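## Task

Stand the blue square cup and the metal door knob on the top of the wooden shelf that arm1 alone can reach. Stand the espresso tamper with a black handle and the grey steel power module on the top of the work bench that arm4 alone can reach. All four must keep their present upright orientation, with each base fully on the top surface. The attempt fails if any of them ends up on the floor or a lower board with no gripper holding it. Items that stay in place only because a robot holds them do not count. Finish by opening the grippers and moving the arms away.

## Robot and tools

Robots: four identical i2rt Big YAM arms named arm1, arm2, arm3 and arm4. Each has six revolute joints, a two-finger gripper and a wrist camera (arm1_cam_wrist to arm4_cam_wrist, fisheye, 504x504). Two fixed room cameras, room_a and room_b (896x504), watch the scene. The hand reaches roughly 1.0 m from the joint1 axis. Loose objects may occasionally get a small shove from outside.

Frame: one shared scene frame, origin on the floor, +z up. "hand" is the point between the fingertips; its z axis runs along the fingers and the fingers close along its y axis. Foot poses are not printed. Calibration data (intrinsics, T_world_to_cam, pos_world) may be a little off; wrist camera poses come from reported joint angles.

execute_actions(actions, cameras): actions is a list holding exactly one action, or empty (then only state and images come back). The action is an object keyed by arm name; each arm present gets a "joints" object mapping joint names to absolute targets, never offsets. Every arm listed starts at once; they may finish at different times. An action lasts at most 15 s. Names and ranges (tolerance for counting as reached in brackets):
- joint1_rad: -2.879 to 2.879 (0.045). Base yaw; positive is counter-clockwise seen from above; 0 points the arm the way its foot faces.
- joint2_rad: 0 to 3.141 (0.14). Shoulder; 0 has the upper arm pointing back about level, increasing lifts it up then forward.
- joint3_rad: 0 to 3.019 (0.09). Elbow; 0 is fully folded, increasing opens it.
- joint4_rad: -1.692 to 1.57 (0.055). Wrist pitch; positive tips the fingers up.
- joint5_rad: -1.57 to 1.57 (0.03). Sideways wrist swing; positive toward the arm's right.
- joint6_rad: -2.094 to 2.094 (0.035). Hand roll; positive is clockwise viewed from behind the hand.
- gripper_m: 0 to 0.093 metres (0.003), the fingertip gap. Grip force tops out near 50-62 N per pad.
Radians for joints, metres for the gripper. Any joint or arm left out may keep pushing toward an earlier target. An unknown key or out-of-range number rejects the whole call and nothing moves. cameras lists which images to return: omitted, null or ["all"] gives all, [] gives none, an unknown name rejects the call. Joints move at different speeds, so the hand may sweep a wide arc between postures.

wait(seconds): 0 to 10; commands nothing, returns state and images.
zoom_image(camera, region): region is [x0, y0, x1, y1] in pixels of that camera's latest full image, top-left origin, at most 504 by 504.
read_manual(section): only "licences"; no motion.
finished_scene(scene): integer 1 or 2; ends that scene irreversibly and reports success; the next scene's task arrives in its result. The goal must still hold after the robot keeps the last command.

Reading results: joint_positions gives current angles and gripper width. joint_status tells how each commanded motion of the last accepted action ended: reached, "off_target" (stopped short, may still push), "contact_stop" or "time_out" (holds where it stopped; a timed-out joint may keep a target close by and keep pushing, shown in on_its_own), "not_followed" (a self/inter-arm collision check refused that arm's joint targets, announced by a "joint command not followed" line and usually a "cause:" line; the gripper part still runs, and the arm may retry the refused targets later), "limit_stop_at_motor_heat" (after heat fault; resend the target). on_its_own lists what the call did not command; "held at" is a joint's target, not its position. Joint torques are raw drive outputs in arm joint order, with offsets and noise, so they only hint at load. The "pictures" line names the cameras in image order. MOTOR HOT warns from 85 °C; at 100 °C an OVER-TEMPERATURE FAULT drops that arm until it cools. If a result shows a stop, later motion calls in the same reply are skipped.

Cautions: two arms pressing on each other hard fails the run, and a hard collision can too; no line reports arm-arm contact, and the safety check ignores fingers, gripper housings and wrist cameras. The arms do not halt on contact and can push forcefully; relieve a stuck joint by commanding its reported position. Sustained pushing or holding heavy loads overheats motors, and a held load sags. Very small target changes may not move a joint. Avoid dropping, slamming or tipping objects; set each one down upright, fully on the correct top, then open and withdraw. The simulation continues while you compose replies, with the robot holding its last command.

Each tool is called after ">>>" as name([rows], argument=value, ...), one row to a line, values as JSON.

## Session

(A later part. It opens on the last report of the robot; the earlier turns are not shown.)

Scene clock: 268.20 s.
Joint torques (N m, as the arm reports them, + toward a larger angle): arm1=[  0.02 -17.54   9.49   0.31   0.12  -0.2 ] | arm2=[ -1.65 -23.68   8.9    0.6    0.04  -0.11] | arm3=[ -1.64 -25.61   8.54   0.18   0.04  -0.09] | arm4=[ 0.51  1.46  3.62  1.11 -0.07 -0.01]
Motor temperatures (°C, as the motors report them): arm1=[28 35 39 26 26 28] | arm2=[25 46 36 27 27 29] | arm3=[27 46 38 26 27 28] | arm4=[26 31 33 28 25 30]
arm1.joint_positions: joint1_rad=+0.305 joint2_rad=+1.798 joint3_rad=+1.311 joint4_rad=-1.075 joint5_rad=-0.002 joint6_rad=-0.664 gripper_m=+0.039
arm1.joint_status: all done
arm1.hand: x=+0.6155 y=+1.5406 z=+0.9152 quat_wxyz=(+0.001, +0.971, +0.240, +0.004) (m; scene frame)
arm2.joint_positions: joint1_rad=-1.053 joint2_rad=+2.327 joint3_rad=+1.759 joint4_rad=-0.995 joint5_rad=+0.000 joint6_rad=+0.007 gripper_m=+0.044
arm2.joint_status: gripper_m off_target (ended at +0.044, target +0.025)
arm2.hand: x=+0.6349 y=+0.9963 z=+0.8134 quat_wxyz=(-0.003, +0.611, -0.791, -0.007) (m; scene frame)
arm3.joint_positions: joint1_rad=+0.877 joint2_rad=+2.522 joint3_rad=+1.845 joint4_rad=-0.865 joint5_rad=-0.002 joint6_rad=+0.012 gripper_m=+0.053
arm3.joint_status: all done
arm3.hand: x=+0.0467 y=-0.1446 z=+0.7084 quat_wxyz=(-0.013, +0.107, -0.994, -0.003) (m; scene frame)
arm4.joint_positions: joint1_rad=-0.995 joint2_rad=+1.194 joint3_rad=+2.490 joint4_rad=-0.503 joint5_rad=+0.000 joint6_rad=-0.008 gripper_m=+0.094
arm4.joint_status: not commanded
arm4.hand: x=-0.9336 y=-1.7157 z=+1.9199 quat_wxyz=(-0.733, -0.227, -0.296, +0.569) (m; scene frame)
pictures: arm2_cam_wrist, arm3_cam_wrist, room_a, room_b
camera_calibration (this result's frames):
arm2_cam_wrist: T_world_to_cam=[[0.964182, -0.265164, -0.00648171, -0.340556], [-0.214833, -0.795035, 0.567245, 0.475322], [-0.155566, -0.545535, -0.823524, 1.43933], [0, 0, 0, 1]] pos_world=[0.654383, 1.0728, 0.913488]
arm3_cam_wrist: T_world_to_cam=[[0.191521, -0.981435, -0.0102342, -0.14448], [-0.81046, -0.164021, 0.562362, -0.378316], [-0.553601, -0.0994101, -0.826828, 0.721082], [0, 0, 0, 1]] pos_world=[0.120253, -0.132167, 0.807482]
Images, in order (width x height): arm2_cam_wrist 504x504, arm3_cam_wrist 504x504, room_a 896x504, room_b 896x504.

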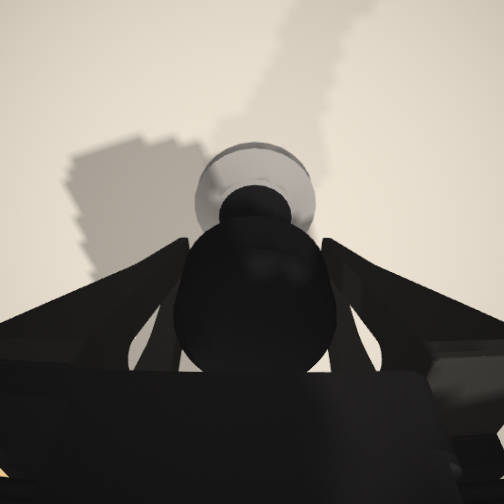

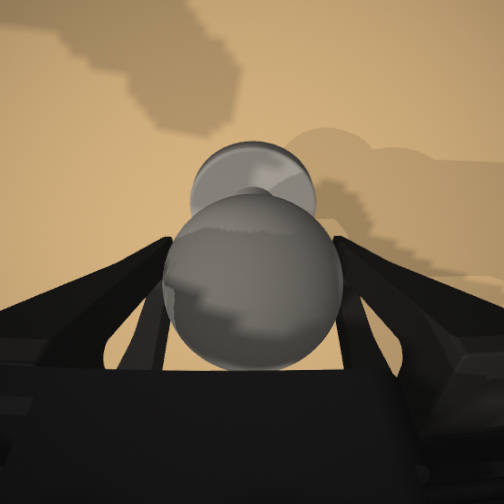

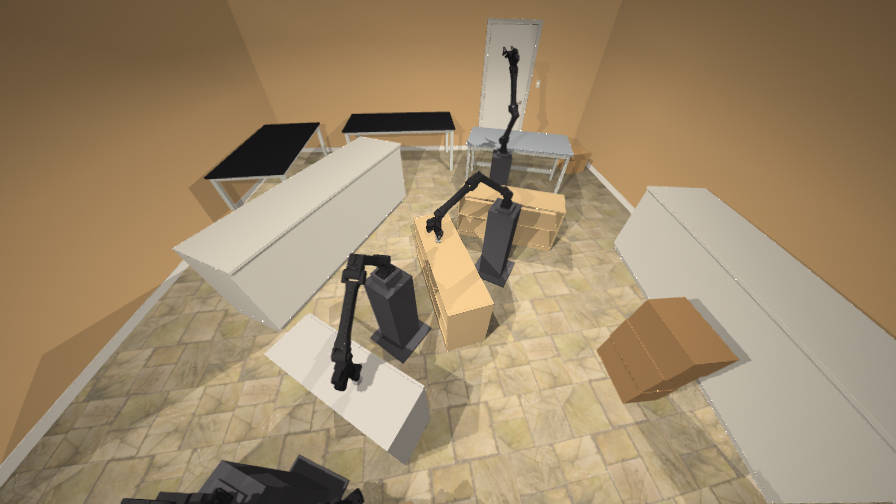

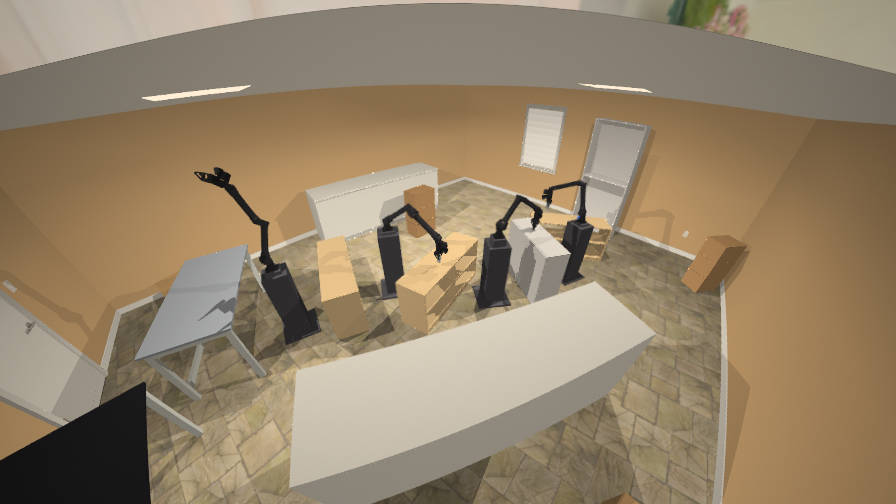

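>>> zoom_image(camera="room_b", region=[400, 220, 490, 290])

>>> zoom_image(camera="room_a", region=[400, 200, 480, 270])

Region (400, 220, 490, 290) of room_b's 896x504 image, scaled by 5.600, with more detail than that image has.

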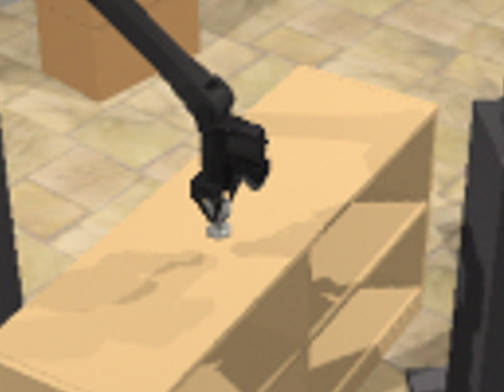

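Region (400, 200, 480, 270) of room_a's 896x504 image, scaled by 6.300, with more detail than that image has; it fills the top 441 rows of this view, and the rest is white.

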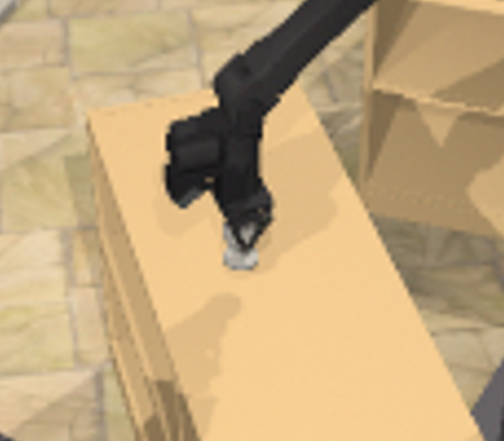

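>>> execute_actions([
  {"arm2": {"joints": {"joint2_rad": 2.19, "joint4_rad": -1.15}}, "arm3": {"joints": {"joint2_rad": 2.624, "joint3_rad": 1.905, "joint4_rad": -0.823}}},
], cameras=["arm2_cam_wrist", "arm3_cam_wrist", "room_a"])

Scene clock: 286.33 s.
Joint torques (N m, as the arm reports them, + toward a larger angle): arm1=[  0.03 -17.52   9.47   0.34   0.13  -0.2 ] | arm2=[ -1.57 -23.87  11.27  -0.54   0.04  -0.13] | arm3=[ -0.97 -26.47  10.23   0.64   0.03  -0.09] | arm4=[ 0.34  1.6   3.65  1.13 -0.07 -0.02]
Motor temperatures (°C, as the motors report them): arm1=[28 35 40 26 26 28] | arm2=[25 48 36 27 27 29] | arm3=[27 46 37 26 27 28] | arm4=[26 31 33 28 25 30]
arm1.joint_positions: joint1_rad=+0.305 joint2_rad=+1.798 joint3_rad=+1.311 joint4_rad=-1.075 joint5_rad=-0.002 joint6_rad=-0.664 gripper_m=+0.039
arm1.joint_status: not commanded
arm1.hand: x=+0.6155 y=+1.5406 z=+0.9152 quat_wxyz=(+0.001, +0.971, +0.240, +0.004) (m; scene frame)
arm2.joint_positions: joint1_rad=-1.053 joint2_rad=+2.198 joint3_rad=+1.738 joint4_rad=-1.137 joint5_rad=+0.000 joint6_rad=+0.007 gripper_m=+0.044
arm2.joint_status: all done
arm2.hand: x=+0.6304 y=+0.9766 z=+0.8873 quat_wxyz=(+0.010, +0.611, -0.791, +0.004) (m; scene frame)
arm3.joint_positions: joint1_rad=+0.877 joint2_rad=+2.619 joint3_rad=+1.881 joint4_rad=-0.833 joint5_rad=-0.002 joint6_rad=+0.012 gripper_m=+0.053
arm3.joint_status: all done
arm3.hand: x=+0.0393 y=-0.1463 z=+0.6564 quat_wxyz=(+0.000, +0.107, -0.994, -0.001) (m; scene frame)
arm4.joint_positions: joint1_rad=-0.995 joint2_rad=+1.194 joint3_rad=+2.490 joint4_rad=-0.503 joint5_rad=+0.000 joint6_rad=-0.008 gripper_m=+0.094
arm4.joint_status: not commanded
arm4.hand: x=-0.9336 y=-1.7157 z=+1.9199 quat_wxyz=(-0.733, -0.227, -0.296, +0.569) (m; scene frame)
pictures: arm2_cam_wrist, arm3_cam_wrist, room_a
camera_calibration (this result's frames):
arm2_cam_wrist: T_world_to_cam=[[0.964188, -0.265156, -0.00581505, -0.341563], [-0.209928, -0.776395, 0.594256, 0.371504], [-0.162085, -0.571754, -0.804255, 1.5013], [0, 0, 0, 1]] pos_world=[0.650659, 1.05624, 0.984673]
arm3_cam_wrist: T_world_to_cam=[[0.191269, -0.981494, -0.00928947, -0.145863], [-0.794887, -0.160442, 0.58516, -0.370372], [-0.575821, -0.104539, -0.810865, 0.663489], [0, 0, 0, 1]] pos_world=[0.115546, -0.133227, 0.753371]
Images, in order (width x height): arm2_cam_wrist 504x504, arm3_cam_wrist 504x504, room_a 896x504.

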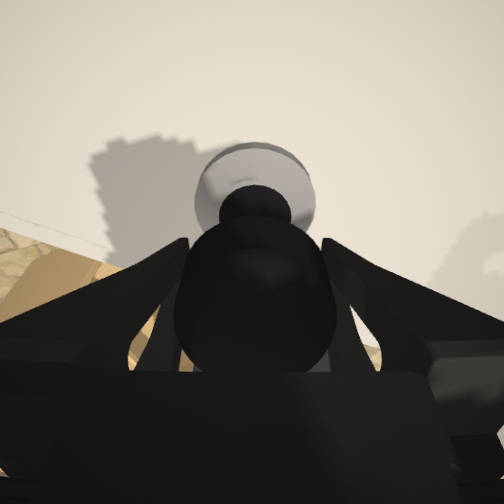

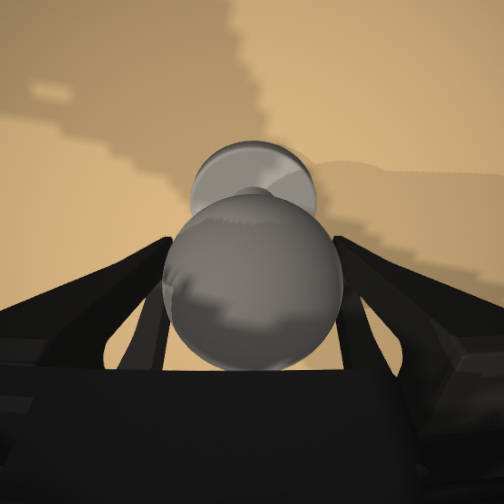

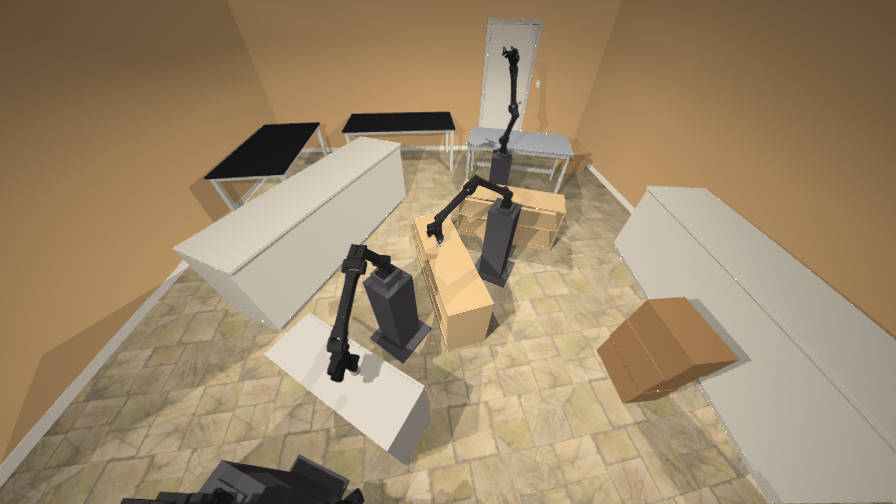

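>>> execute_actions([
  {"arm1": {"joints": {"joint1_rad": 1.64, "joint2_rad": 1.396, "joint3_rad": 0.92, "joint4_rad": -1.081, "joint6_rad": 0.25}}, "arm2": {"joints": {"joint1_rad": 1.1765, "joint2_rad": 2.125, "joint3_rad": 1.585, "joint4_rad": -0.995}}, "arm3": {"joints": {"joint2_rad": 2.64}}},
], cameras=["arm2_cam_wrist", "arm3_cam_wrist", "room_a", "room_b"])

Scene clock: 304.77 s.
Joint torques (N m, as the arm reports them, + toward a larger angle): arm1=[  0.42 -11.79   8.43   0.45   0.13   0.03] | arm2=[ -1.83 -24.37   9.64  -0.21   0.09  -0.11] | arm3=[ -1.79 -25.43  10.16   0.64   0.04  -0.09] | arm4=[ 0.51  1.53  3.59  1.08 -0.06 -0.01]
Motor temperatures (°C, as the motors report them): arm1=[28 35 40 26 26 28] | arm2=[25 49 38 27 27 29] | arm3=[27 47 38 26 27 28] | arm4=[26 31 33 28 25 30]
arm1.joint_positions: joint1_rad=+1.643 joint2_rad=+1.408 joint3_rad=+0.913 joint4_rad=-1.075 joint5_rad=+0.000 joint6_rad=+0.236 gripper_m=+0.039
arm1.joint_status: all done
arm1.hand: x=+0.9732 y=+1.1159 z=+0.9495 quat_wxyz=(+0.004, +0.896, +0.445, +0.007) (m; scene frame)
arm2.joint_positions: joint1_rad=+1.185 joint2_rad=+2.153 joint3_rad=+1.584 joint4_rad=-0.989 joint5_rad=-0.002 joint6_rad=+0.007 gripper_m=+0.044
arm2.joint_status: all done
arm2.hand: x=-0.0849 y=+0.1127 z=+0.8603 quat_wxyz=(-0.002, +0.979, +0.205, -0.007) (m; scene frame)
arm3.joint_positions: joint1_rad=+0.877 joint2_rad=+2.620 joint3_rad=+1.881 joint4_rad=-0.833 joint5_rad=-0.002 joint6_rad=+0.012 gripper_m=+0.053
arm3.joint_status: all done
arm3.hand: x=+0.0388 y=-0.1464 z=+0.6555 quat_wxyz=(+0.001, +0.107, -0.994, -0.001) (m; scene frame)
arm4.joint_positions: joint1_rad=-0.995 joint2_rad=+1.194 joint3_rad=+2.490 joint4_rad=-0.503 joint5_rad=+0.000 joint6_rad=-0.008 gripper_m=+0.094
arm4.joint_status: not commanded
arm4.hand: x=-0.9336 y=-1.7157 z=+1.9199 quat_wxyz=(-0.733, -0.227, -0.296, +0.569) (m; scene frame)
pictures: arm2_cam_wrist, arm3_cam_wrist, room_a, room_b
camera_calibration (this result's frames):
arm2_cam_wrist: T_world_to_cam=[[-0.389132, 0.921156, 0.00695576, -0.140622], [0.760447, 0.316963, 0.566793, -0.450559], [0.5199, 0.225847, -0.823831, 0.854547], [0, 0, 0, 1]] pos_world=[-0.156373, 0.0793486, 0.960354]
arm3_cam_wrist: T_world_to_cam=[[0.191255, -0.981497, -0.0092375, -0.145925], [-0.794016, -0.160242, 0.586396, -0.371073], [-0.577026, -0.104817, -0.809972, 0.661779], [0, 0, 0, 1]] pos_world=[0.115135, -0.133321, 0.75227]
Images, in order (width x height): arm2_cam_wrist 504x504, arm3_cam_wrist 504x504, room_a 896x504, room_b 896x504.

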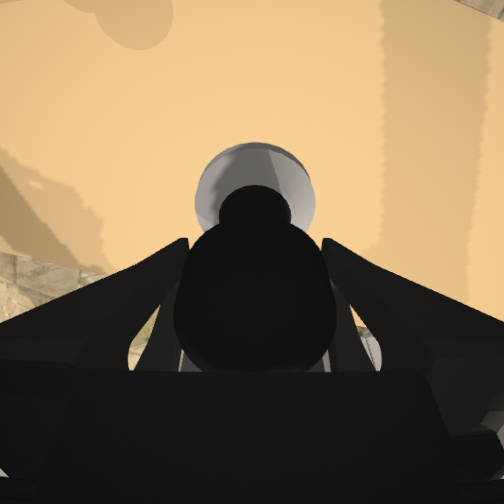

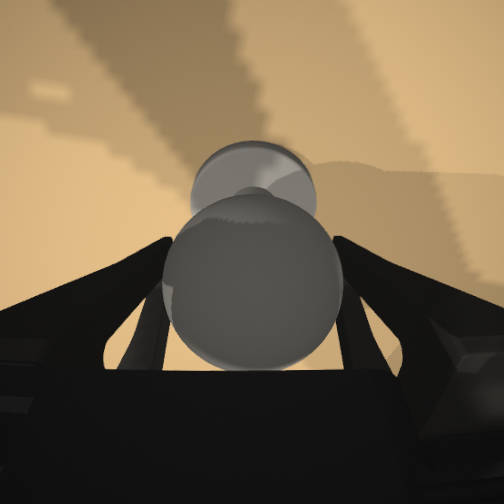

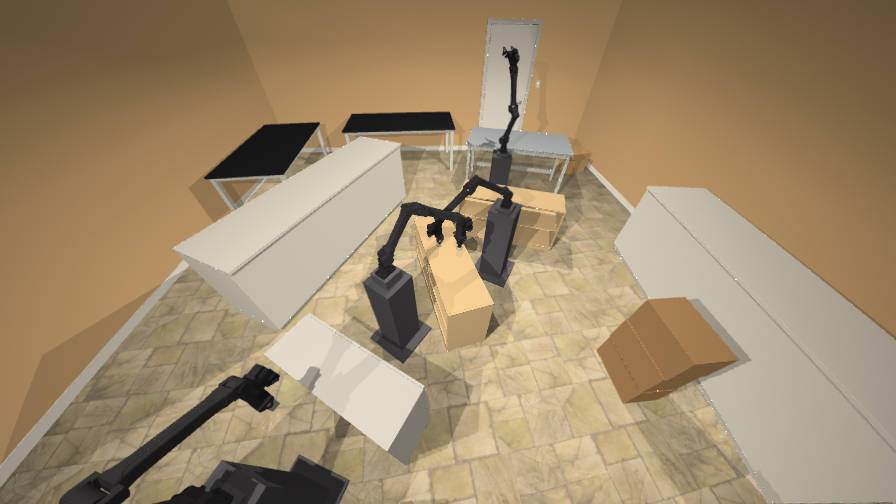

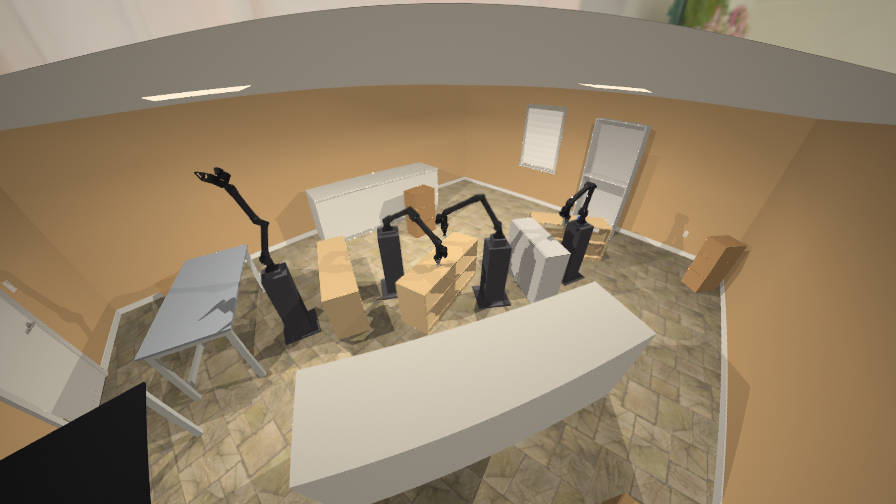

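>>> execute_actions([
  {"arm1": {"joints": {"joint2_rad": 2.0, "joint3_rad": 1.84, "joint4_rad": -1.39}}, "arm2": {"joints": {"joint2_rad": 2.455, "joint3_rad": 1.60, "joint4_rad": -0.69}}, "arm3": {"joints": {"joint2_rad": 2.625, "gripper_m": 0.093}}},
], cameras=["arm1_cam_wrist", "arm2_cam_wrist", "arm3_cam_wrist", "room_a"])

Scene clock: 335.97 s.
Joint torques (N m, as the arm reports them, + toward a larger angle): arm1=[  0.55 -22.46  12.38   0.21   0.12   0.03] | arm2=[ -1.8  -25.11   9.02   0.43   0.1   -0.11] | arm3=[ -1.71 -27.49  10.28   0.6    0.02  -0.09] | arm4=[ 0.37  1.57  3.64  1.11 -0.07 -0.01]
Motor temperatures (°C, as the motors report them): arm1=[28 34 40 26 26 28] | arm2=[25 51 38 27 27 29] | arm3=[27 48 39 26 27 28] | arm4=[26 30 33 28 25 30]
arm1.joint_positions: joint1_rad=+1.643 joint2_rad=+2.014 joint3_rad=+1.791 joint4_rad=-1.382 joint5_rad=+0.000 joint6_rad=+0.237 gripper_m=+0.039
arm1.joint_status: all done
arm1.hand: x=+0.8741 y=+0.8905 z=+0.9732 quat_wxyz=(-0.007, +0.896, +0.444, +0.021) (m; scene frame)
arm2.joint_positions: joint1_rad=+1.185 joint2_rad=+2.483 joint3_rad=+1.580 joint4_rad=-0.703 joint5_rad=-0.002 joint6_rad=+0.007 gripper_m=+0.044
arm2.joint_status: all done
arm2.hand: x=-0.0672 y=+0.1223 z=+0.6657 quat_wxyz=(-0.007, +0.979, +0.205, +0.015) (m; scene frame)
arm3.joint_positions: joint1_rad=+0.877 joint2_rad=+2.620 joint3_rad=+1.881 joint4_rad=-0.833 joint5_rad=-0.002 joint6_rad=+0.012 gripper_m=+0.093
arm3.joint_status: all done
arm3.hand: x=+0.0388 y=-0.1464 z=+0.6555 quat_wxyz=(+0.001, +0.107, -0.994, -0.001) (m; scene frame)
arm4.joint_positions: joint1_rad=-0.995 joint2_rad=+1.194 joint3_rad=+2.490 joint4_rad=-0.503 joint5_rad=+0.000 joint6_rad=-0.008 gripper_m=+0.094
arm4.joint_status: not commanded
arm4.hand: x=-0.9336 y=-1.7157 z=+1.9199 quat_wxyz=(-0.733, -0.227, -0.296, +0.569) (m; scene frame)
pictures: arm1_cam_wrist, arm2_cam_wrist, arm3_cam_wrist, room_a
camera_calibration (this result's frames):
arm1_cam_wrist: T_world_to_cam=[[-0.794906, 0.606732, 0.00029635, 0.157652], [0.479783, 0.628285, 0.612427, -1.57277], [0.371393, 0.486964, -0.790527, 0.131616], [0, 0, 0, 1]] pos_world=[0.831023, 0.8284, 1.0672]
arm2_cam_wrist: T_world_to_cam=[[-0.389072, 0.921177, 0.00746705, -0.141587], [0.735789, 0.305873, 0.604199, -0.381968], [0.55429, 0.240571, -0.796798, 0.665421], [0, 0, 0, 1]] pos_world=[-0.142877, 0.0871794, 0.762048]
arm3_cam_wrist: T_world_to_cam=[[0.191255, -0.981497, -0.0092375, -0.145925], [-0.794016, -0.160242, 0.586396, -0.371073], [-0.577026, -0.104817, -0.809972, 0.661779], [0, 0, 0, 1]] pos_world=[0.115135, -0.133321, 0.75227]
Images, in order (width x height): arm1_cam_wrist 504x504, arm2_cam_wrist 504x504, arm3_cam_wrist 504x504, room_a 896x504.

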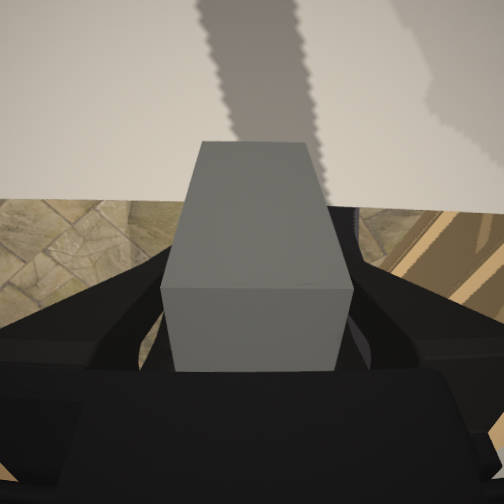

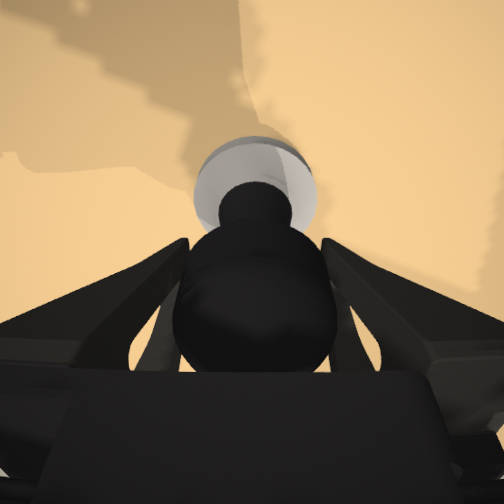

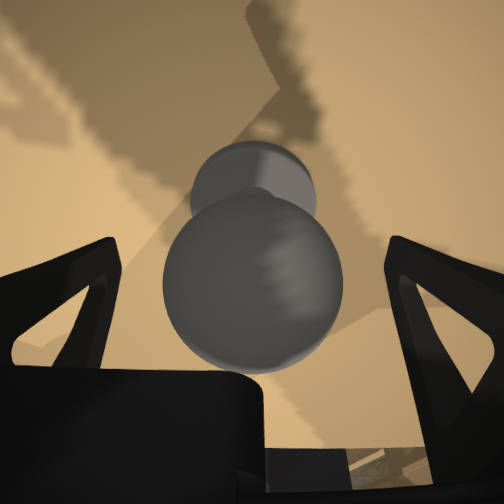

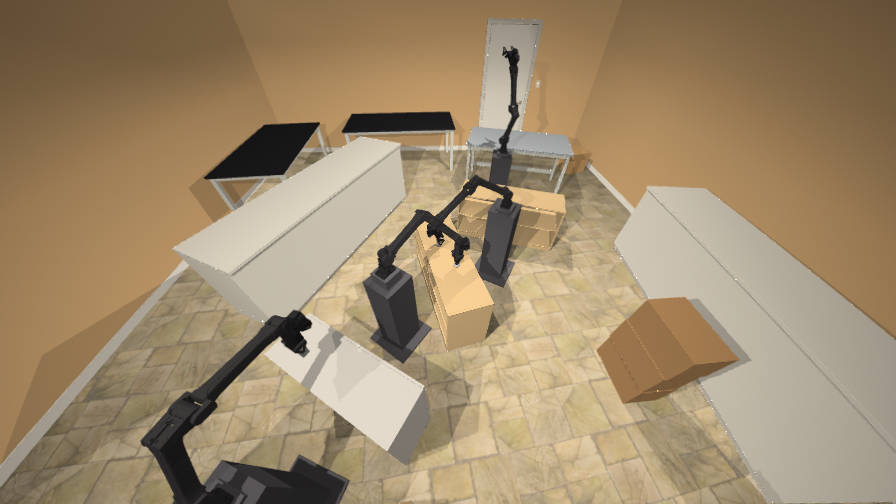

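>>> execute_actions([
  {"arm1": {"joints": {"joint2_rad": 2.24, "joint4_rad": -1.078}}, "arm2": {"joints": {"gripper_m": 0.093}}, "arm3": {"joints": {"joint2_rad": 1.13, "joint3_rad": 0.71, "joint4_rad": -1.15}}},
], cameras=["arm1_cam_wrist", "arm2_cam_wrist", "room_a", "room_b"])

Scene clock: 355.83 s.
Joint torques (N m, as the arm reports them, + toward a larger angle): arm1=[  0.76 -28.82  11.     1.01   0.16   0.02] | arm2=[ -1.75 -24.     9.15   0.43   0.11  -0.11] | arm3=[-1.77 -6.5  10.13 -0.1   0.03 -0.09] | arm4=[ 0.4   1.53  3.61  1.1  -0.06 -0.01]
Motor temperatures (°C, as the motors report them): arm1=[28 39 45 26 26 28] | arm2=[25 53 37 27 27 29] | arm3=[27 49 39 26 27 28] | arm4=[26 30 33 28 25 30]
arm1.joint_positions: joint1_rad=+1.643 joint2_rad=+2.287 joint3_rad=+1.801 joint4_rad=-1.088 joint5_rad=-0.001 joint6_rad=+0.238 gripper_m=+0.039
arm1.joint_status: all done
arm1.hand: x=+0.8577 y=+0.8458 z=+0.8064 quat_wxyz=(+0.003, +0.896, +0.444, +0.009) (m; scene frame)
arm2.joint_positions: joint1_rad=+1.185 joint2_rad=+2.464 joint3_rad=+1.580 joint4_rad=-0.703 joint5_rad=-0.002 joint6_rad=+0.007 gripper_m=+0.093
arm2.joint_status: all done
arm2.hand: x=-0.0732 y=+0.1195 z=+0.6762 quat_wxyz=(-0.005, +0.979, +0.205, +0.006) (m; scene frame)
arm3.joint_positions: joint1_rad=+0.877 joint2_rad=+1.124 joint3_rad=+0.707 joint4_rad=-1.140 joint5_rad=-0.002 joint6_rad=+0.012 gripper_m=+0.093
arm3.joint_status: all done
arm3.hand: x=-0.3450 y=-0.2350 z=+0.9996 quat_wxyz=(-0.006, +0.107, -0.994, -0.002) (m; scene frame)
arm4.joint_positions: joint1_rad=-0.995 joint2_rad=+1.194 joint3_rad=+2.490 joint4_rad=-0.503 joint5_rad=+0.000 joint6_rad=-0.008 gripper_m=+0.094
arm4.joint_status: not commanded
arm4.hand: x=-0.9336 y=-1.7157 z=+1.9199 quat_wxyz=(-0.733, -0.227, -0.296, +0.569) (m; scene frame)
pictures: arm1_cam_wrist, arm2_cam_wrist, room_a, room_b
camera_calibration (this result's frames):
arm1_cam_wrist: T_world_to_cam=[[-0.794199, 0.607606, -0.00794344, 0.177062], [0.487212, 0.644537, 0.589234, -1.43605], [0.363142, 0.464099, -0.807923, 0.068021], [0, 0, 0, 1]] pos_world=[0.815584, 0.786437, 0.902534]
arm2_cam_wrist: T_world_to_cam=[[-0.389094, 0.921171, 0.00711257, -0.141209], [0.745724, 0.310435, 0.589513, -0.372926], [0.540834, 0.23468, -0.807728, 0.684889], [0, 0, 0, 1]] pos_world=[-0.147255, 0.0851173, 0.774053]
Images, in order (width x height): arm1_cam_wrist 504x504, arm2_cam_wrist 504x504, room_a 896x504, room_b 896x504.

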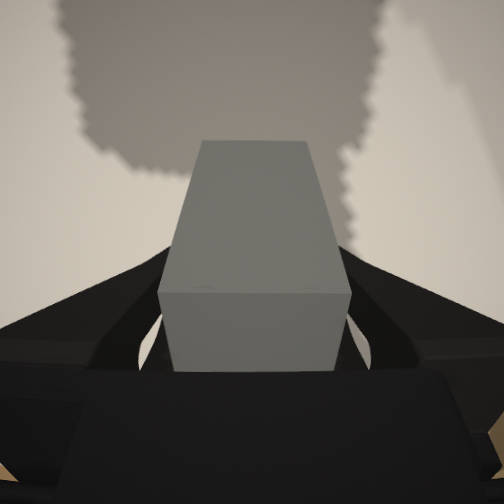

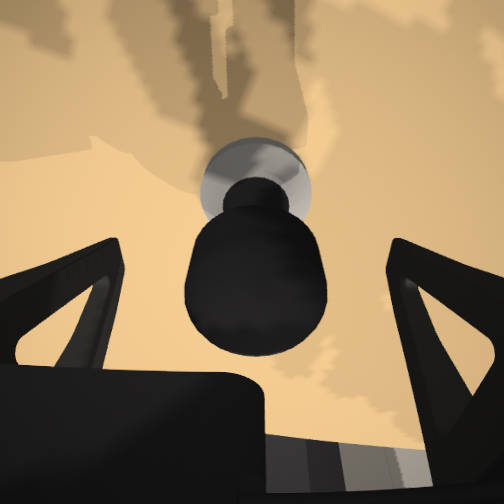

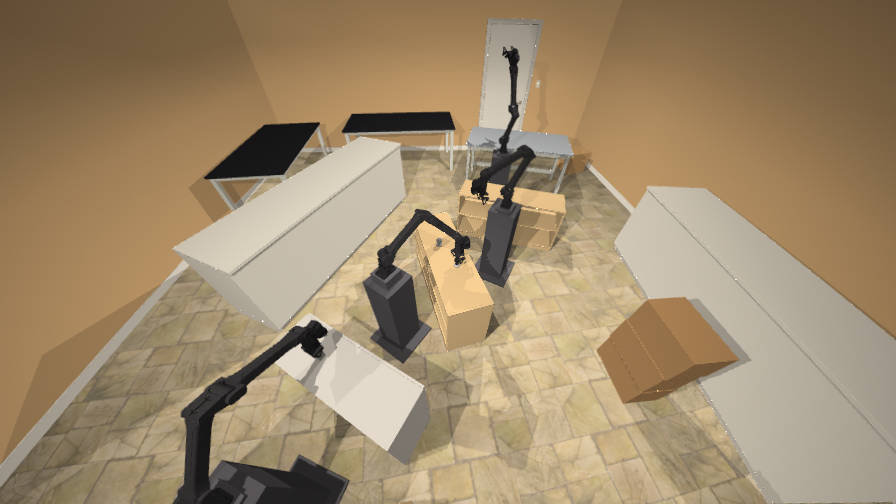

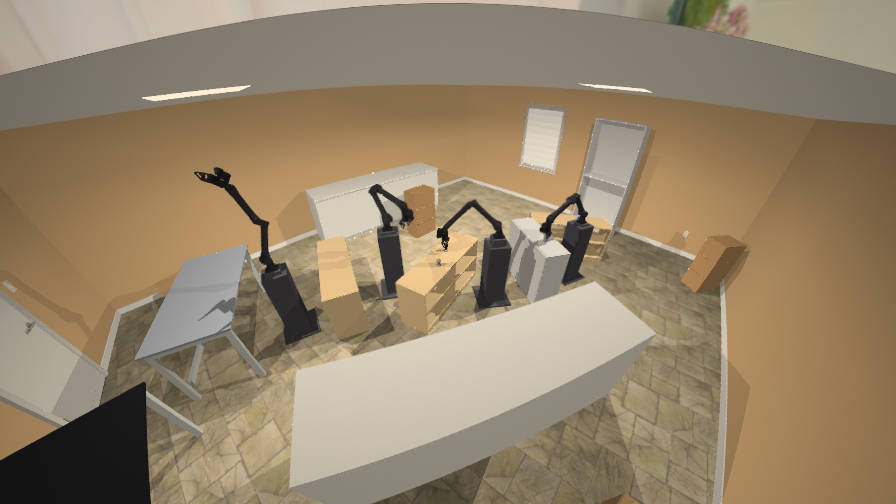

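>>> execute_actions([
  {"arm1": {"joints": {"joint2_rad": 2.265}}, "arm2": {"joints": {"joint2_rad": 2.47, "joint3_rad": 1.857, "joint4_rad": -0.943}}, "arm3": {"joints": {"joint1_rad": 1.303}}},
], cameras=["arm1_cam_wrist", "room_a"])

Scene clock: 368.97 s.
Joint torques (N m, as the arm reports them, + toward a larger angle): arm1=[  0.5  -26.7   10.89   1.     0.16   0.02] | arm2=[ -1.77 -23.86  11.75  -0.5    0.11  -0.11] | arm3=[-0.64 -6.15  9.99 -0.16 -0.04 -0.09] | arm4=[ 0.34  1.41  3.62  1.12 -0.08 -0.01]
Motor temperatures (°C, as the motors report them): arm1=[28 43 45 26 26 28] | arm2=[25 53 38 27 27 29] | arm3=[27 43 39 26 27 28] | arm4=[26 30 33 28 25 30]
arm1.joint_positions: joint1_rad=+1.643 joint2_rad=+2.287 joint3_rad=+1.801 joint4_rad=-1.088 joint5_rad=-0.001 joint6_rad=+0.238 gripper_m=+0.039
arm1.joint_status: all done
arm1.hand: x=+0.8577 y=+0.8458 z=+0.8064 quat_wxyz=(+0.003, +0.896, +0.444, +0.009) (m; scene frame)
arm2.joint_positions: joint1_rad=+1.185 joint2_rad=+2.458 joint3_rad=+1.830 joint4_rad=-0.929 joint5_rad=-0.002 joint6_rad=+0.007 gripper_m=+0.093
arm2.joint_status: all done
arm2.hand: x=-0.1396 y=+0.0893 z=+0.7497 quat_wxyz=(-0.002, +0.979, +0.205, -0.008) (m; scene frame)
arm3.joint_positions: joint1_rad=+1.296 joint2_rad=+1.124 joint3_rad=+0.707 joint4_rad=-1.140 joint5_rad=-0.001 joint6_rad=+0.012 gripper_m=+0.093
arm3.joint_status: all done
arm3.hand: x=-0.3926 y=-0.1326 z=+0.9997 quat_wxyz=(-0.006, +0.312, -0.950, -0.003) (m; scene frame)
arm4.joint_positions: joint1_rad=-0.995 joint2_rad=+1.194 joint3_rad=+2.490 joint4_rad=-0.503 joint5_rad=+0.000 joint6_rad=-0.008 gripper_m=+0.094
arm4.joint_status: not commanded
arm4.hand: x=-0.9336 y=-1.7157 z=+1.9199 quat_wxyz=(-0.733, -0.227, -0.296, +0.569) (m; scene frame)
pictures: arm1_cam_wrist, room_a
camera_calibration (this result's frames):
arm1_cam_wrist: T_world_to_cam=[[-0.794199, 0.607606, -0.00794344, 0.177062], [0.487212, 0.644537, 0.589234, -1.43605], [0.363142, 0.464099, -0.807923, 0.068021], [0, 0, 0, 1]] pos_world=[0.815584, 0.786437, 0.902534]
Images, in order (width x height): arm1_cam_wrist 504x504, room_a 896x504.

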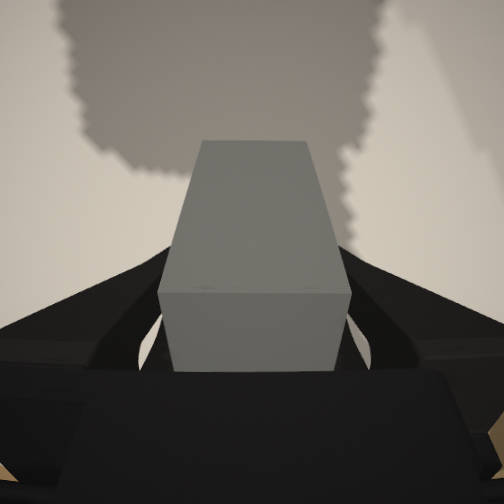

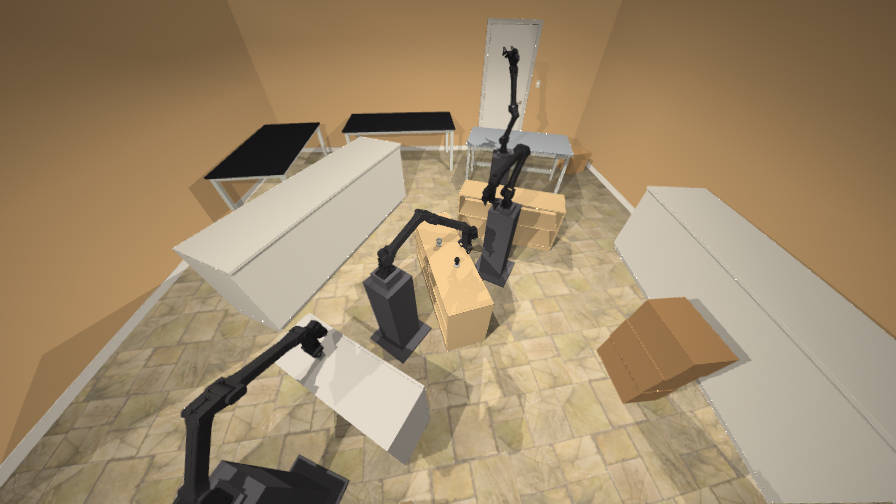

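>>> execute_actions([
  {"arm1": {"joints": {"joint2_rad": 2.295}}, "arm2": {"joints": {"joint1_rad": 1.629}}, "arm3": {"joints": {"joint1_rad": 1.318, "joint2_rad": 1.5, "joint3_rad": 1.915, "joint4_rad": -1.6}}},
], cameras=["arm1_cam_wrist", "arm2_cam_wrist", "arm3_cam_wrist", "room_b"])

Scene clock: 388.57 s.
Joint torques (N m, as the arm reports them, + toward a larger angle): arm1=[  0.47 -23.61  10.91   1.01   0.16   0.01] | arm2=[ -0.15 -24.13  11.66  -0.51   0.06  -0.09] | arm3=[ -0.33 -12.83  13.02   0.33  -0.04  -0.09] | arm4=[ 0.38  1.48  3.63  1.13 -0.07 -0.01]
Motor temperatures (°C, as the motors report them): arm1=[28 44 45 26 26 28] | arm2=[25 54 40 27 27 29] | arm3=[27 40 40 26 27 28] | arm4=[26 30 33 28 25 30]
arm1.joint_positions: joint1_rad=+1.643 joint2_rad=+2.287 joint3_rad=+1.801 joint4_rad=-1.088 joint5_rad=-0.001 joint6_rad=+0.238 gripper_m=+0.039
arm1.joint_status: all done
arm1.hand: x=+0.8577 y=+0.8458 z=+0.8064 quat_wxyz=(+0.003, +0.896, +0.444, +0.009) (m; scene frame)
arm2.joint_positions: joint1_rad=+1.617 joint2_rad=+2.458 joint3_rad=+1.830 joint4_rad=-0.929 joint5_rad=+0.000 joint6_rad=+0.005 gripper_m=+0.093
arm2.joint_status: all done
arm2.hand: x=+0.0307 y=-0.1420 z=+0.7472 quat_wxyz=(-0.001, +0.912, +0.411, -0.007) (m; scene frame)
arm3.joint_positions: joint1_rad=+1.306 joint2_rad=+1.485 joint3_rad=+1.887 joint4_rad=-1.585 joint5_rad=-0.001 joint6_rad=+0.012 gripper_m=+0.093
arm3.joint_status: all done
arm3.hand: x=-0.2119 y=+0.0098 z=+1.3342 quat_wxyz=(-0.182, +0.311, -0.931, -0.064) (m; scene frame)
arm4.joint_positions: joint1_rad=-0.995 joint2_rad=+1.194 joint3_rad=+2.490 joint4_rad=-0.503 joint5_rad=+0.000 joint6_rad=-0.008 gripper_m=+0.094
arm4.joint_status: not commanded
arm4.hand: x=-0.9336 y=-1.7157 z=+1.9199 quat_wxyz=(-0.733, -0.227, -0.296, +0.569) (m; scene frame)
pictures: arm1_cam_wrist, arm2_cam_wrist, arm3_cam_wrist, room_b
camera_calibration (this result's frames):
arm1_cam_wrist: T_world_to_cam=[[-0.794199, 0.607606, -0.00794344, 0.177062], [0.487212, 0.644537, 0.589234, -1.43605], [0.363142, 0.464099, -0.807923, 0.068021], [0, 0, 0, 1]] pos_world=[0.815584, 0.786437, 0.902534]
arm2_cam_wrist: T_world_to_cam=[[-0.740223, 0.672314, 0.00799521, 0.114371], [0.556584, 0.606045, 0.568263, -0.347417], [0.377206, 0.425091, -0.822808, 0.790736], [0, 0, 0, 1]] pos_world=[-0.0202435, -0.202477, 0.847134]
arm3_cam_wrist: T_world_to_cam=[[0.586847, -0.809442, -0.0203432, 0.158487], [-0.784172, -0.574426, 0.234754, -0.467753], [-0.201705, -0.121812, -0.971842, 1.37889], [0, 0, 0, 1]] pos_world=[-0.181677, 0.027562, 1.45309]
Images, in order (width x height): arm1_cam_wrist 504x504, arm2_cam_wrist 504x504, arm3_cam_wrist 504x504, room_b 896x504.

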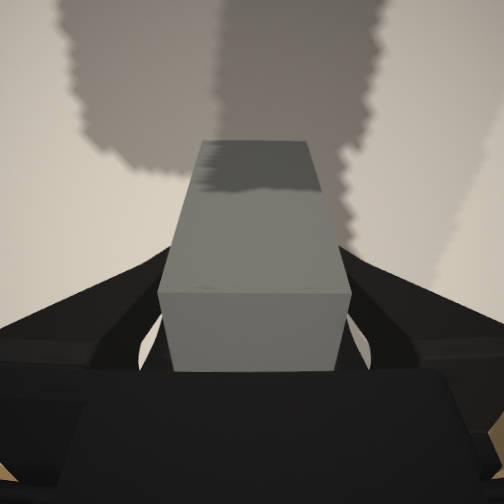

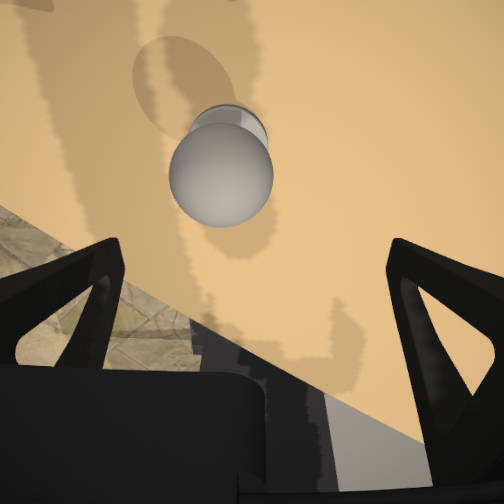

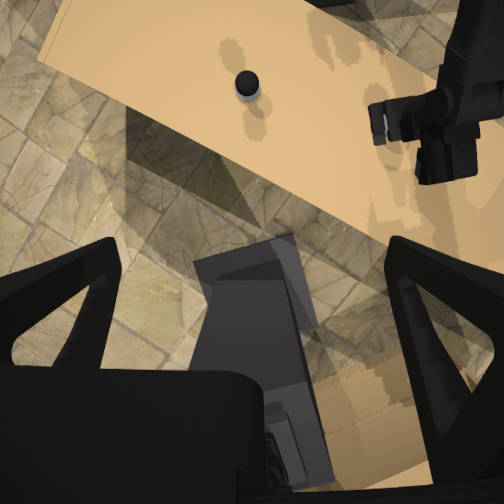

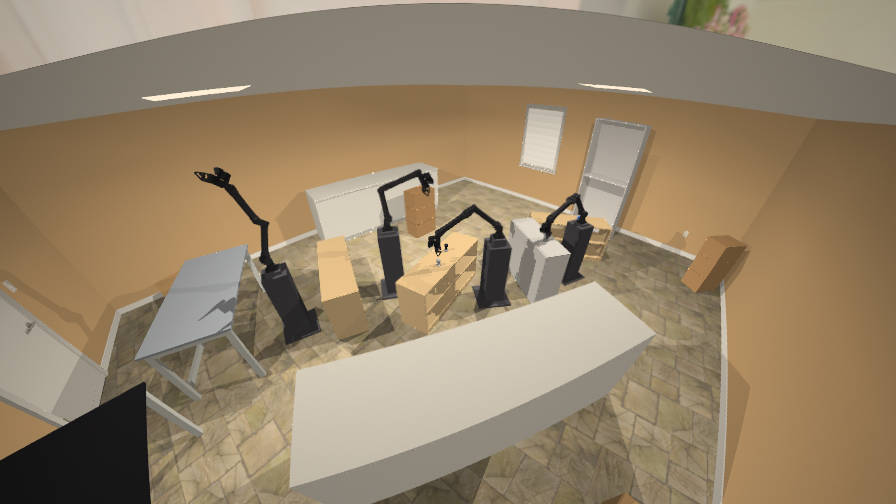

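>>> execute_actions([
  {"arm1": {"joints": {"joint2_rad": 2.28, "gripper_m": 0.093}}, "arm2": {"joints": {"joint1_rad": 1.656, "joint2_rad": 2.637, "joint3_rad": 1.935, "joint4_rad": -0.831}}, "arm3": {"joints": {"joint1_rad": 1.335, "joint2_rad": 2.45, "joint4_rad": -1.003}}},
], cameras=["arm1_cam_wrist", "arm2_cam_wrist", "arm3_cam_wrist", "room_b"])

Scene clock: 407.47 s.
Joint torques (N m, as the arm reports them, + toward a larger angle): arm1=[  0.58 -25.24  10.85   1.01   0.15   0.01] | arm2=[ -0.7  -26.21  10.65   0.42   0.05  -0.08] | arm3=[ -0.42 -26.33  11.63   0.85  -0.04  -0.08] | arm4=[ 0.71  1.36  3.59  1.12 -0.07 -0.02]
Motor temperatures (°C, as the motors report them): arm1=[28 44 46 26 26 28] | arm2=[25 55 41 27 27 29] | arm3=[27 41 43 26 27 28] | arm4=[26 30 33 28 25 30]
arm1.joint_positions: joint1_rad=+1.643 joint2_rad=+2.287 joint3_rad=+1.801 joint4_rad=-1.088 joint5_rad=-0.001 joint6_rad=+0.238 gripper_m=+0.093
arm1.joint_status: all done
arm1.hand: x=+0.8577 y=+0.8458 z=+0.8064 quat_wxyz=(+0.003, +0.896, +0.444, +0.009) (m; scene frame)
arm2.joint_positions: joint1_rad=+1.651 joint2_rad=+2.644 joint3_rad=+1.912 joint4_rad=-0.843 joint5_rad=+0.000 joint6_rad=+0.005 gripper_m=+0.093
arm2.joint_status: all done
arm2.hand: x=+0.0481 y=-0.1554 z=+0.6506 quat_wxyz=(-0.005, +0.905, +0.426, +0.001) (m; scene frame)
arm3.joint_positions: joint1_rad=+1.326 joint2_rad=+2.440 joint3_rad=+1.890 joint4_rad=-1.017 joint5_rad=-0.001 joint6_rad=+0.012 gripper_m=+0.093
arm3.joint_status: all done
arm3.hand: x=-0.0785 y=+0.1300 z=+0.7759 quat_wxyz=(-0.001, +0.326, -0.945, -0.001) (m; scene frame)
arm4.joint_positions: joint1_rad=-0.995 joint2_rad=+1.194 joint3_rad=+2.490 joint4_rad=-0.503 joint5_rad=+0.000 joint6_rad=-0.008 gripper_m=+0.094
arm4.joint_status: not commanded
arm4.hand: x=-0.9336 y=-1.7157 z=+1.9199 quat_wxyz=(-0.733, -0.227, -0.296, +0.569) (m; scene frame)
pictures: arm1_cam_wrist, arm2_cam_wrist, arm3_cam_wrist, room_b
camera_calibration (this result's frames):
arm1_cam_wrist: T_world_to_cam=[[-0.794199, 0.607606, -0.00794344, 0.177062], [0.487212, 0.644537, 0.589234, -1.43605], [0.363142, 0.464099, -0.807923, 0.068021], [0, 0, 0, 1]] pos_world=[0.815584, 0.786437, 0.902534]
arm2_cam_wrist: T_world_to_cam=[[-0.762614, 0.646801, 0.00823886, 0.134005], [0.528969, 0.616252, 0.58346, -0.301011], [0.372306, 0.449313, -0.8121, 0.707419], [0, 0, 0, 1]] pos_world=[-0.00195625, -0.219029, 0.749019]
arm3_cam_wrist: T_world_to_cam=[[0.598672, -0.800953, -0.00811993, 0.156497], [-0.648249, -0.490438, 0.582446, -0.43304], [-0.470495, -0.34343, -0.812829, 0.762207], [0, 0, 0, 1]] pos_world=[-0.0157938, 0.174733, 0.873036]
Images, in order (width x height): arm1_cam_wrist 504x504, arm2_cam_wrist 504x504, arm3_cam_wrist 504x504, room_b 896x504.

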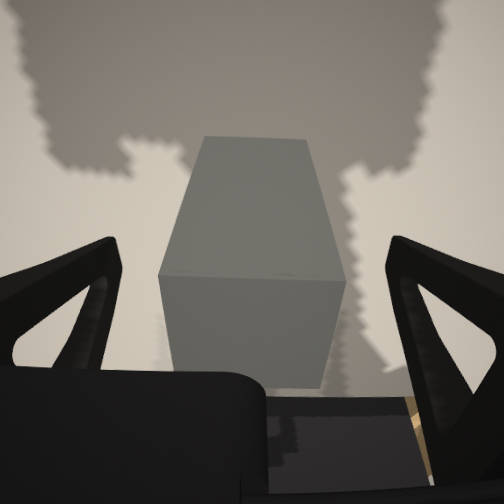

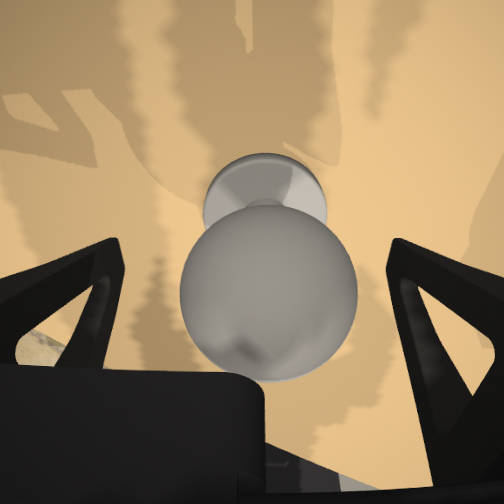

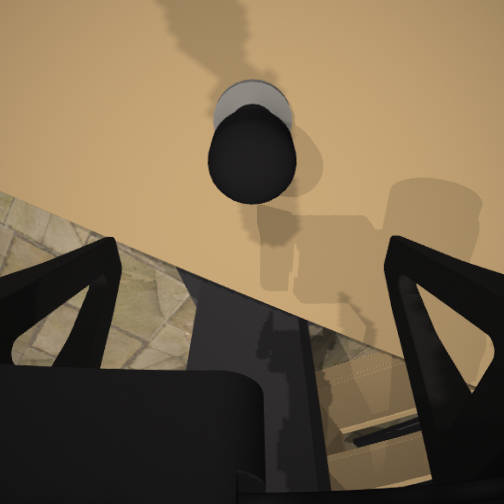

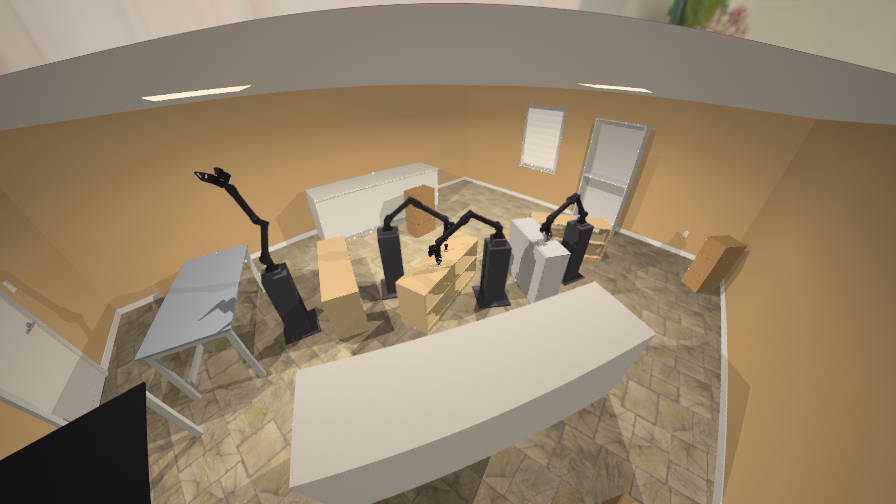

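>>> execute_actions([
  {"arm1": {"joints": {"joint2_rad": 1.1, "joint4_rad": -1.6}}, "arm2": {"joints": {"gripper_m": 0.03}}, "arm3": {"joints": {"joint2_rad": 2.634, "joint3_rad": 1.966, "joint4_rad": -0.873}}},
], cameras=["arm2_cam_wrist", "arm3_cam_wrist", "room_a"])

Scene clock: 420.40 s.
Joint torques (N m, as the arm reports them, + toward a larger angle): arm1=[ 0.13 -4.07  7.71  1.71  0.15  0.  ] | arm2=[ -0.6  -26.16  10.6    0.41   0.04  -0.08] | arm3=[ -0.39 -27.7    9.75   0.8   -0.04  -0.09] | arm4=[ 0.35  1.48  3.59  1.12 -0.07 -0.01]
Motor temperatures (°C, as the motors report them): arm1=[28 44 46 26 26 28] | arm2=[25 57 41 27 27 29] | arm3=[27 45 42 26 27 28] | arm4=[26 30 33 28 25 30]
arm1.joint_positions: joint1_rad=+1.643 joint2_rad=+1.095 joint3_rad=+1.838 joint4_rad=-1.596 joint5_rad=-0.001 joint6_rad=+0.238 gripper_m=+0.093
arm1.joint_status: all done
arm1.hand: x=+0.9704 y=+1.1261 z=+1.4326 quat_wxyz=(+0.229, +0.841, +0.414, -0.261) (m; scene frame)
arm2.joint_positions: joint1_rad=+1.651 joint2_rad=+2.644 joint3_rad=+1.912 joint4_rad=-0.843 joint5_rad=+0.000 joint6_rad=+0.005 gripper_m=+0.053
arm2.joint_status: gripper_m off_target (ended at +0.053, target +0.030)
arm2.hand: x=+0.0480 y=-0.1554 z=+0.6506 quat_wxyz=(-0.005, +0.905, +0.426, +0.001) (m; scene frame)
arm3.joint_positions: joint1_rad=+1.326 joint2_rad=+2.633 joint3_rad=+1.951 joint4_rad=-0.887 joint5_rad=-0.001 joint6_rad=+0.012 gripper_m=+0.093
arm3.joint_status: all done
arm3.hand: x=-0.0775 y=+0.1309 z=+0.6678 quat_wxyz=(-0.001, +0.326, -0.945, -0.001) (m; scene frame)
arm4.joint_positions: joint1_rad=-0.995 joint2_rad=+1.194 joint3_rad=+2.490 joint4_rad=-0.503 joint5_rad=+0.000 joint6_rad=-0.008 gripper_m=+0.094
arm4.joint_status: not commanded
arm4.hand: x=-0.9336 y=-1.7157 z=+1.9199 quat_wxyz=(-0.733, -0.227, -0.296, +0.569) (m; scene frame)
pictures: arm2_cam_wrist, arm3_cam_wrist, room_a
camera_calibration (this result's frames):
arm2_cam_wrist: T_world_to_cam=[[-0.762613, 0.646793, 0.00900165, 0.133377], [0.52931, 0.615972, 0.583446, -0.301059], [0.371824, 0.449708, -0.812102, 0.707506], [0, 0, 0, 1]] pos_world=[-0.0019993, -0.218994, 0.749018]
arm3_cam_wrist: T_world_to_cam=[[0.598665, -0.800959, -0.00808099, 0.155713], [-0.647728, -0.490021, 0.583376, -0.36963], [-0.47122, -0.344013, -0.812162, 0.674701], [0, 0, 0, 1]] pos_world=[-0.014707, 0.175699, 0.764858]
Images, in order (width x height): arm2_cam_wrist 504x504, arm3_cam_wrist 504x504, room_a 896x504.

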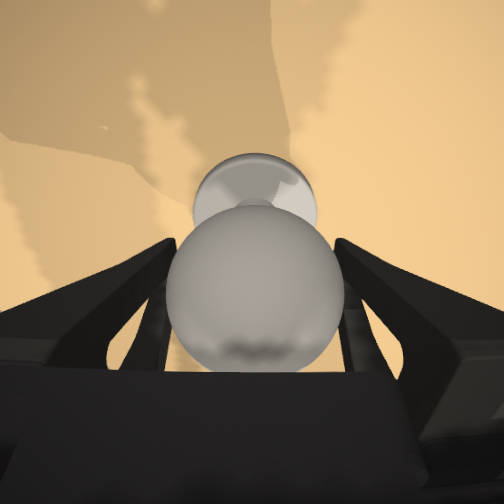

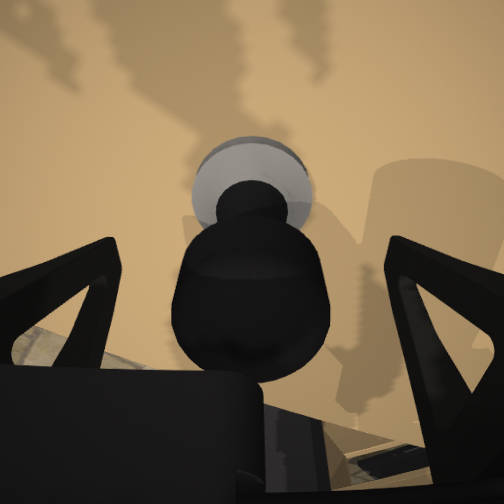

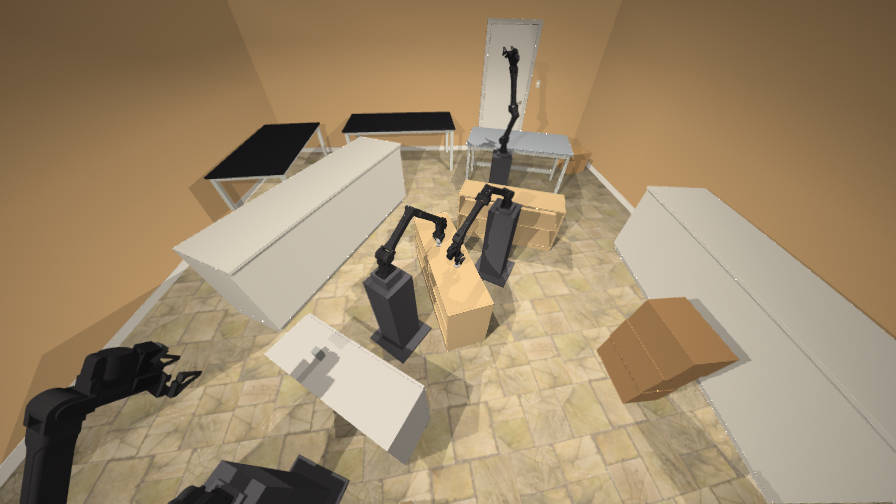

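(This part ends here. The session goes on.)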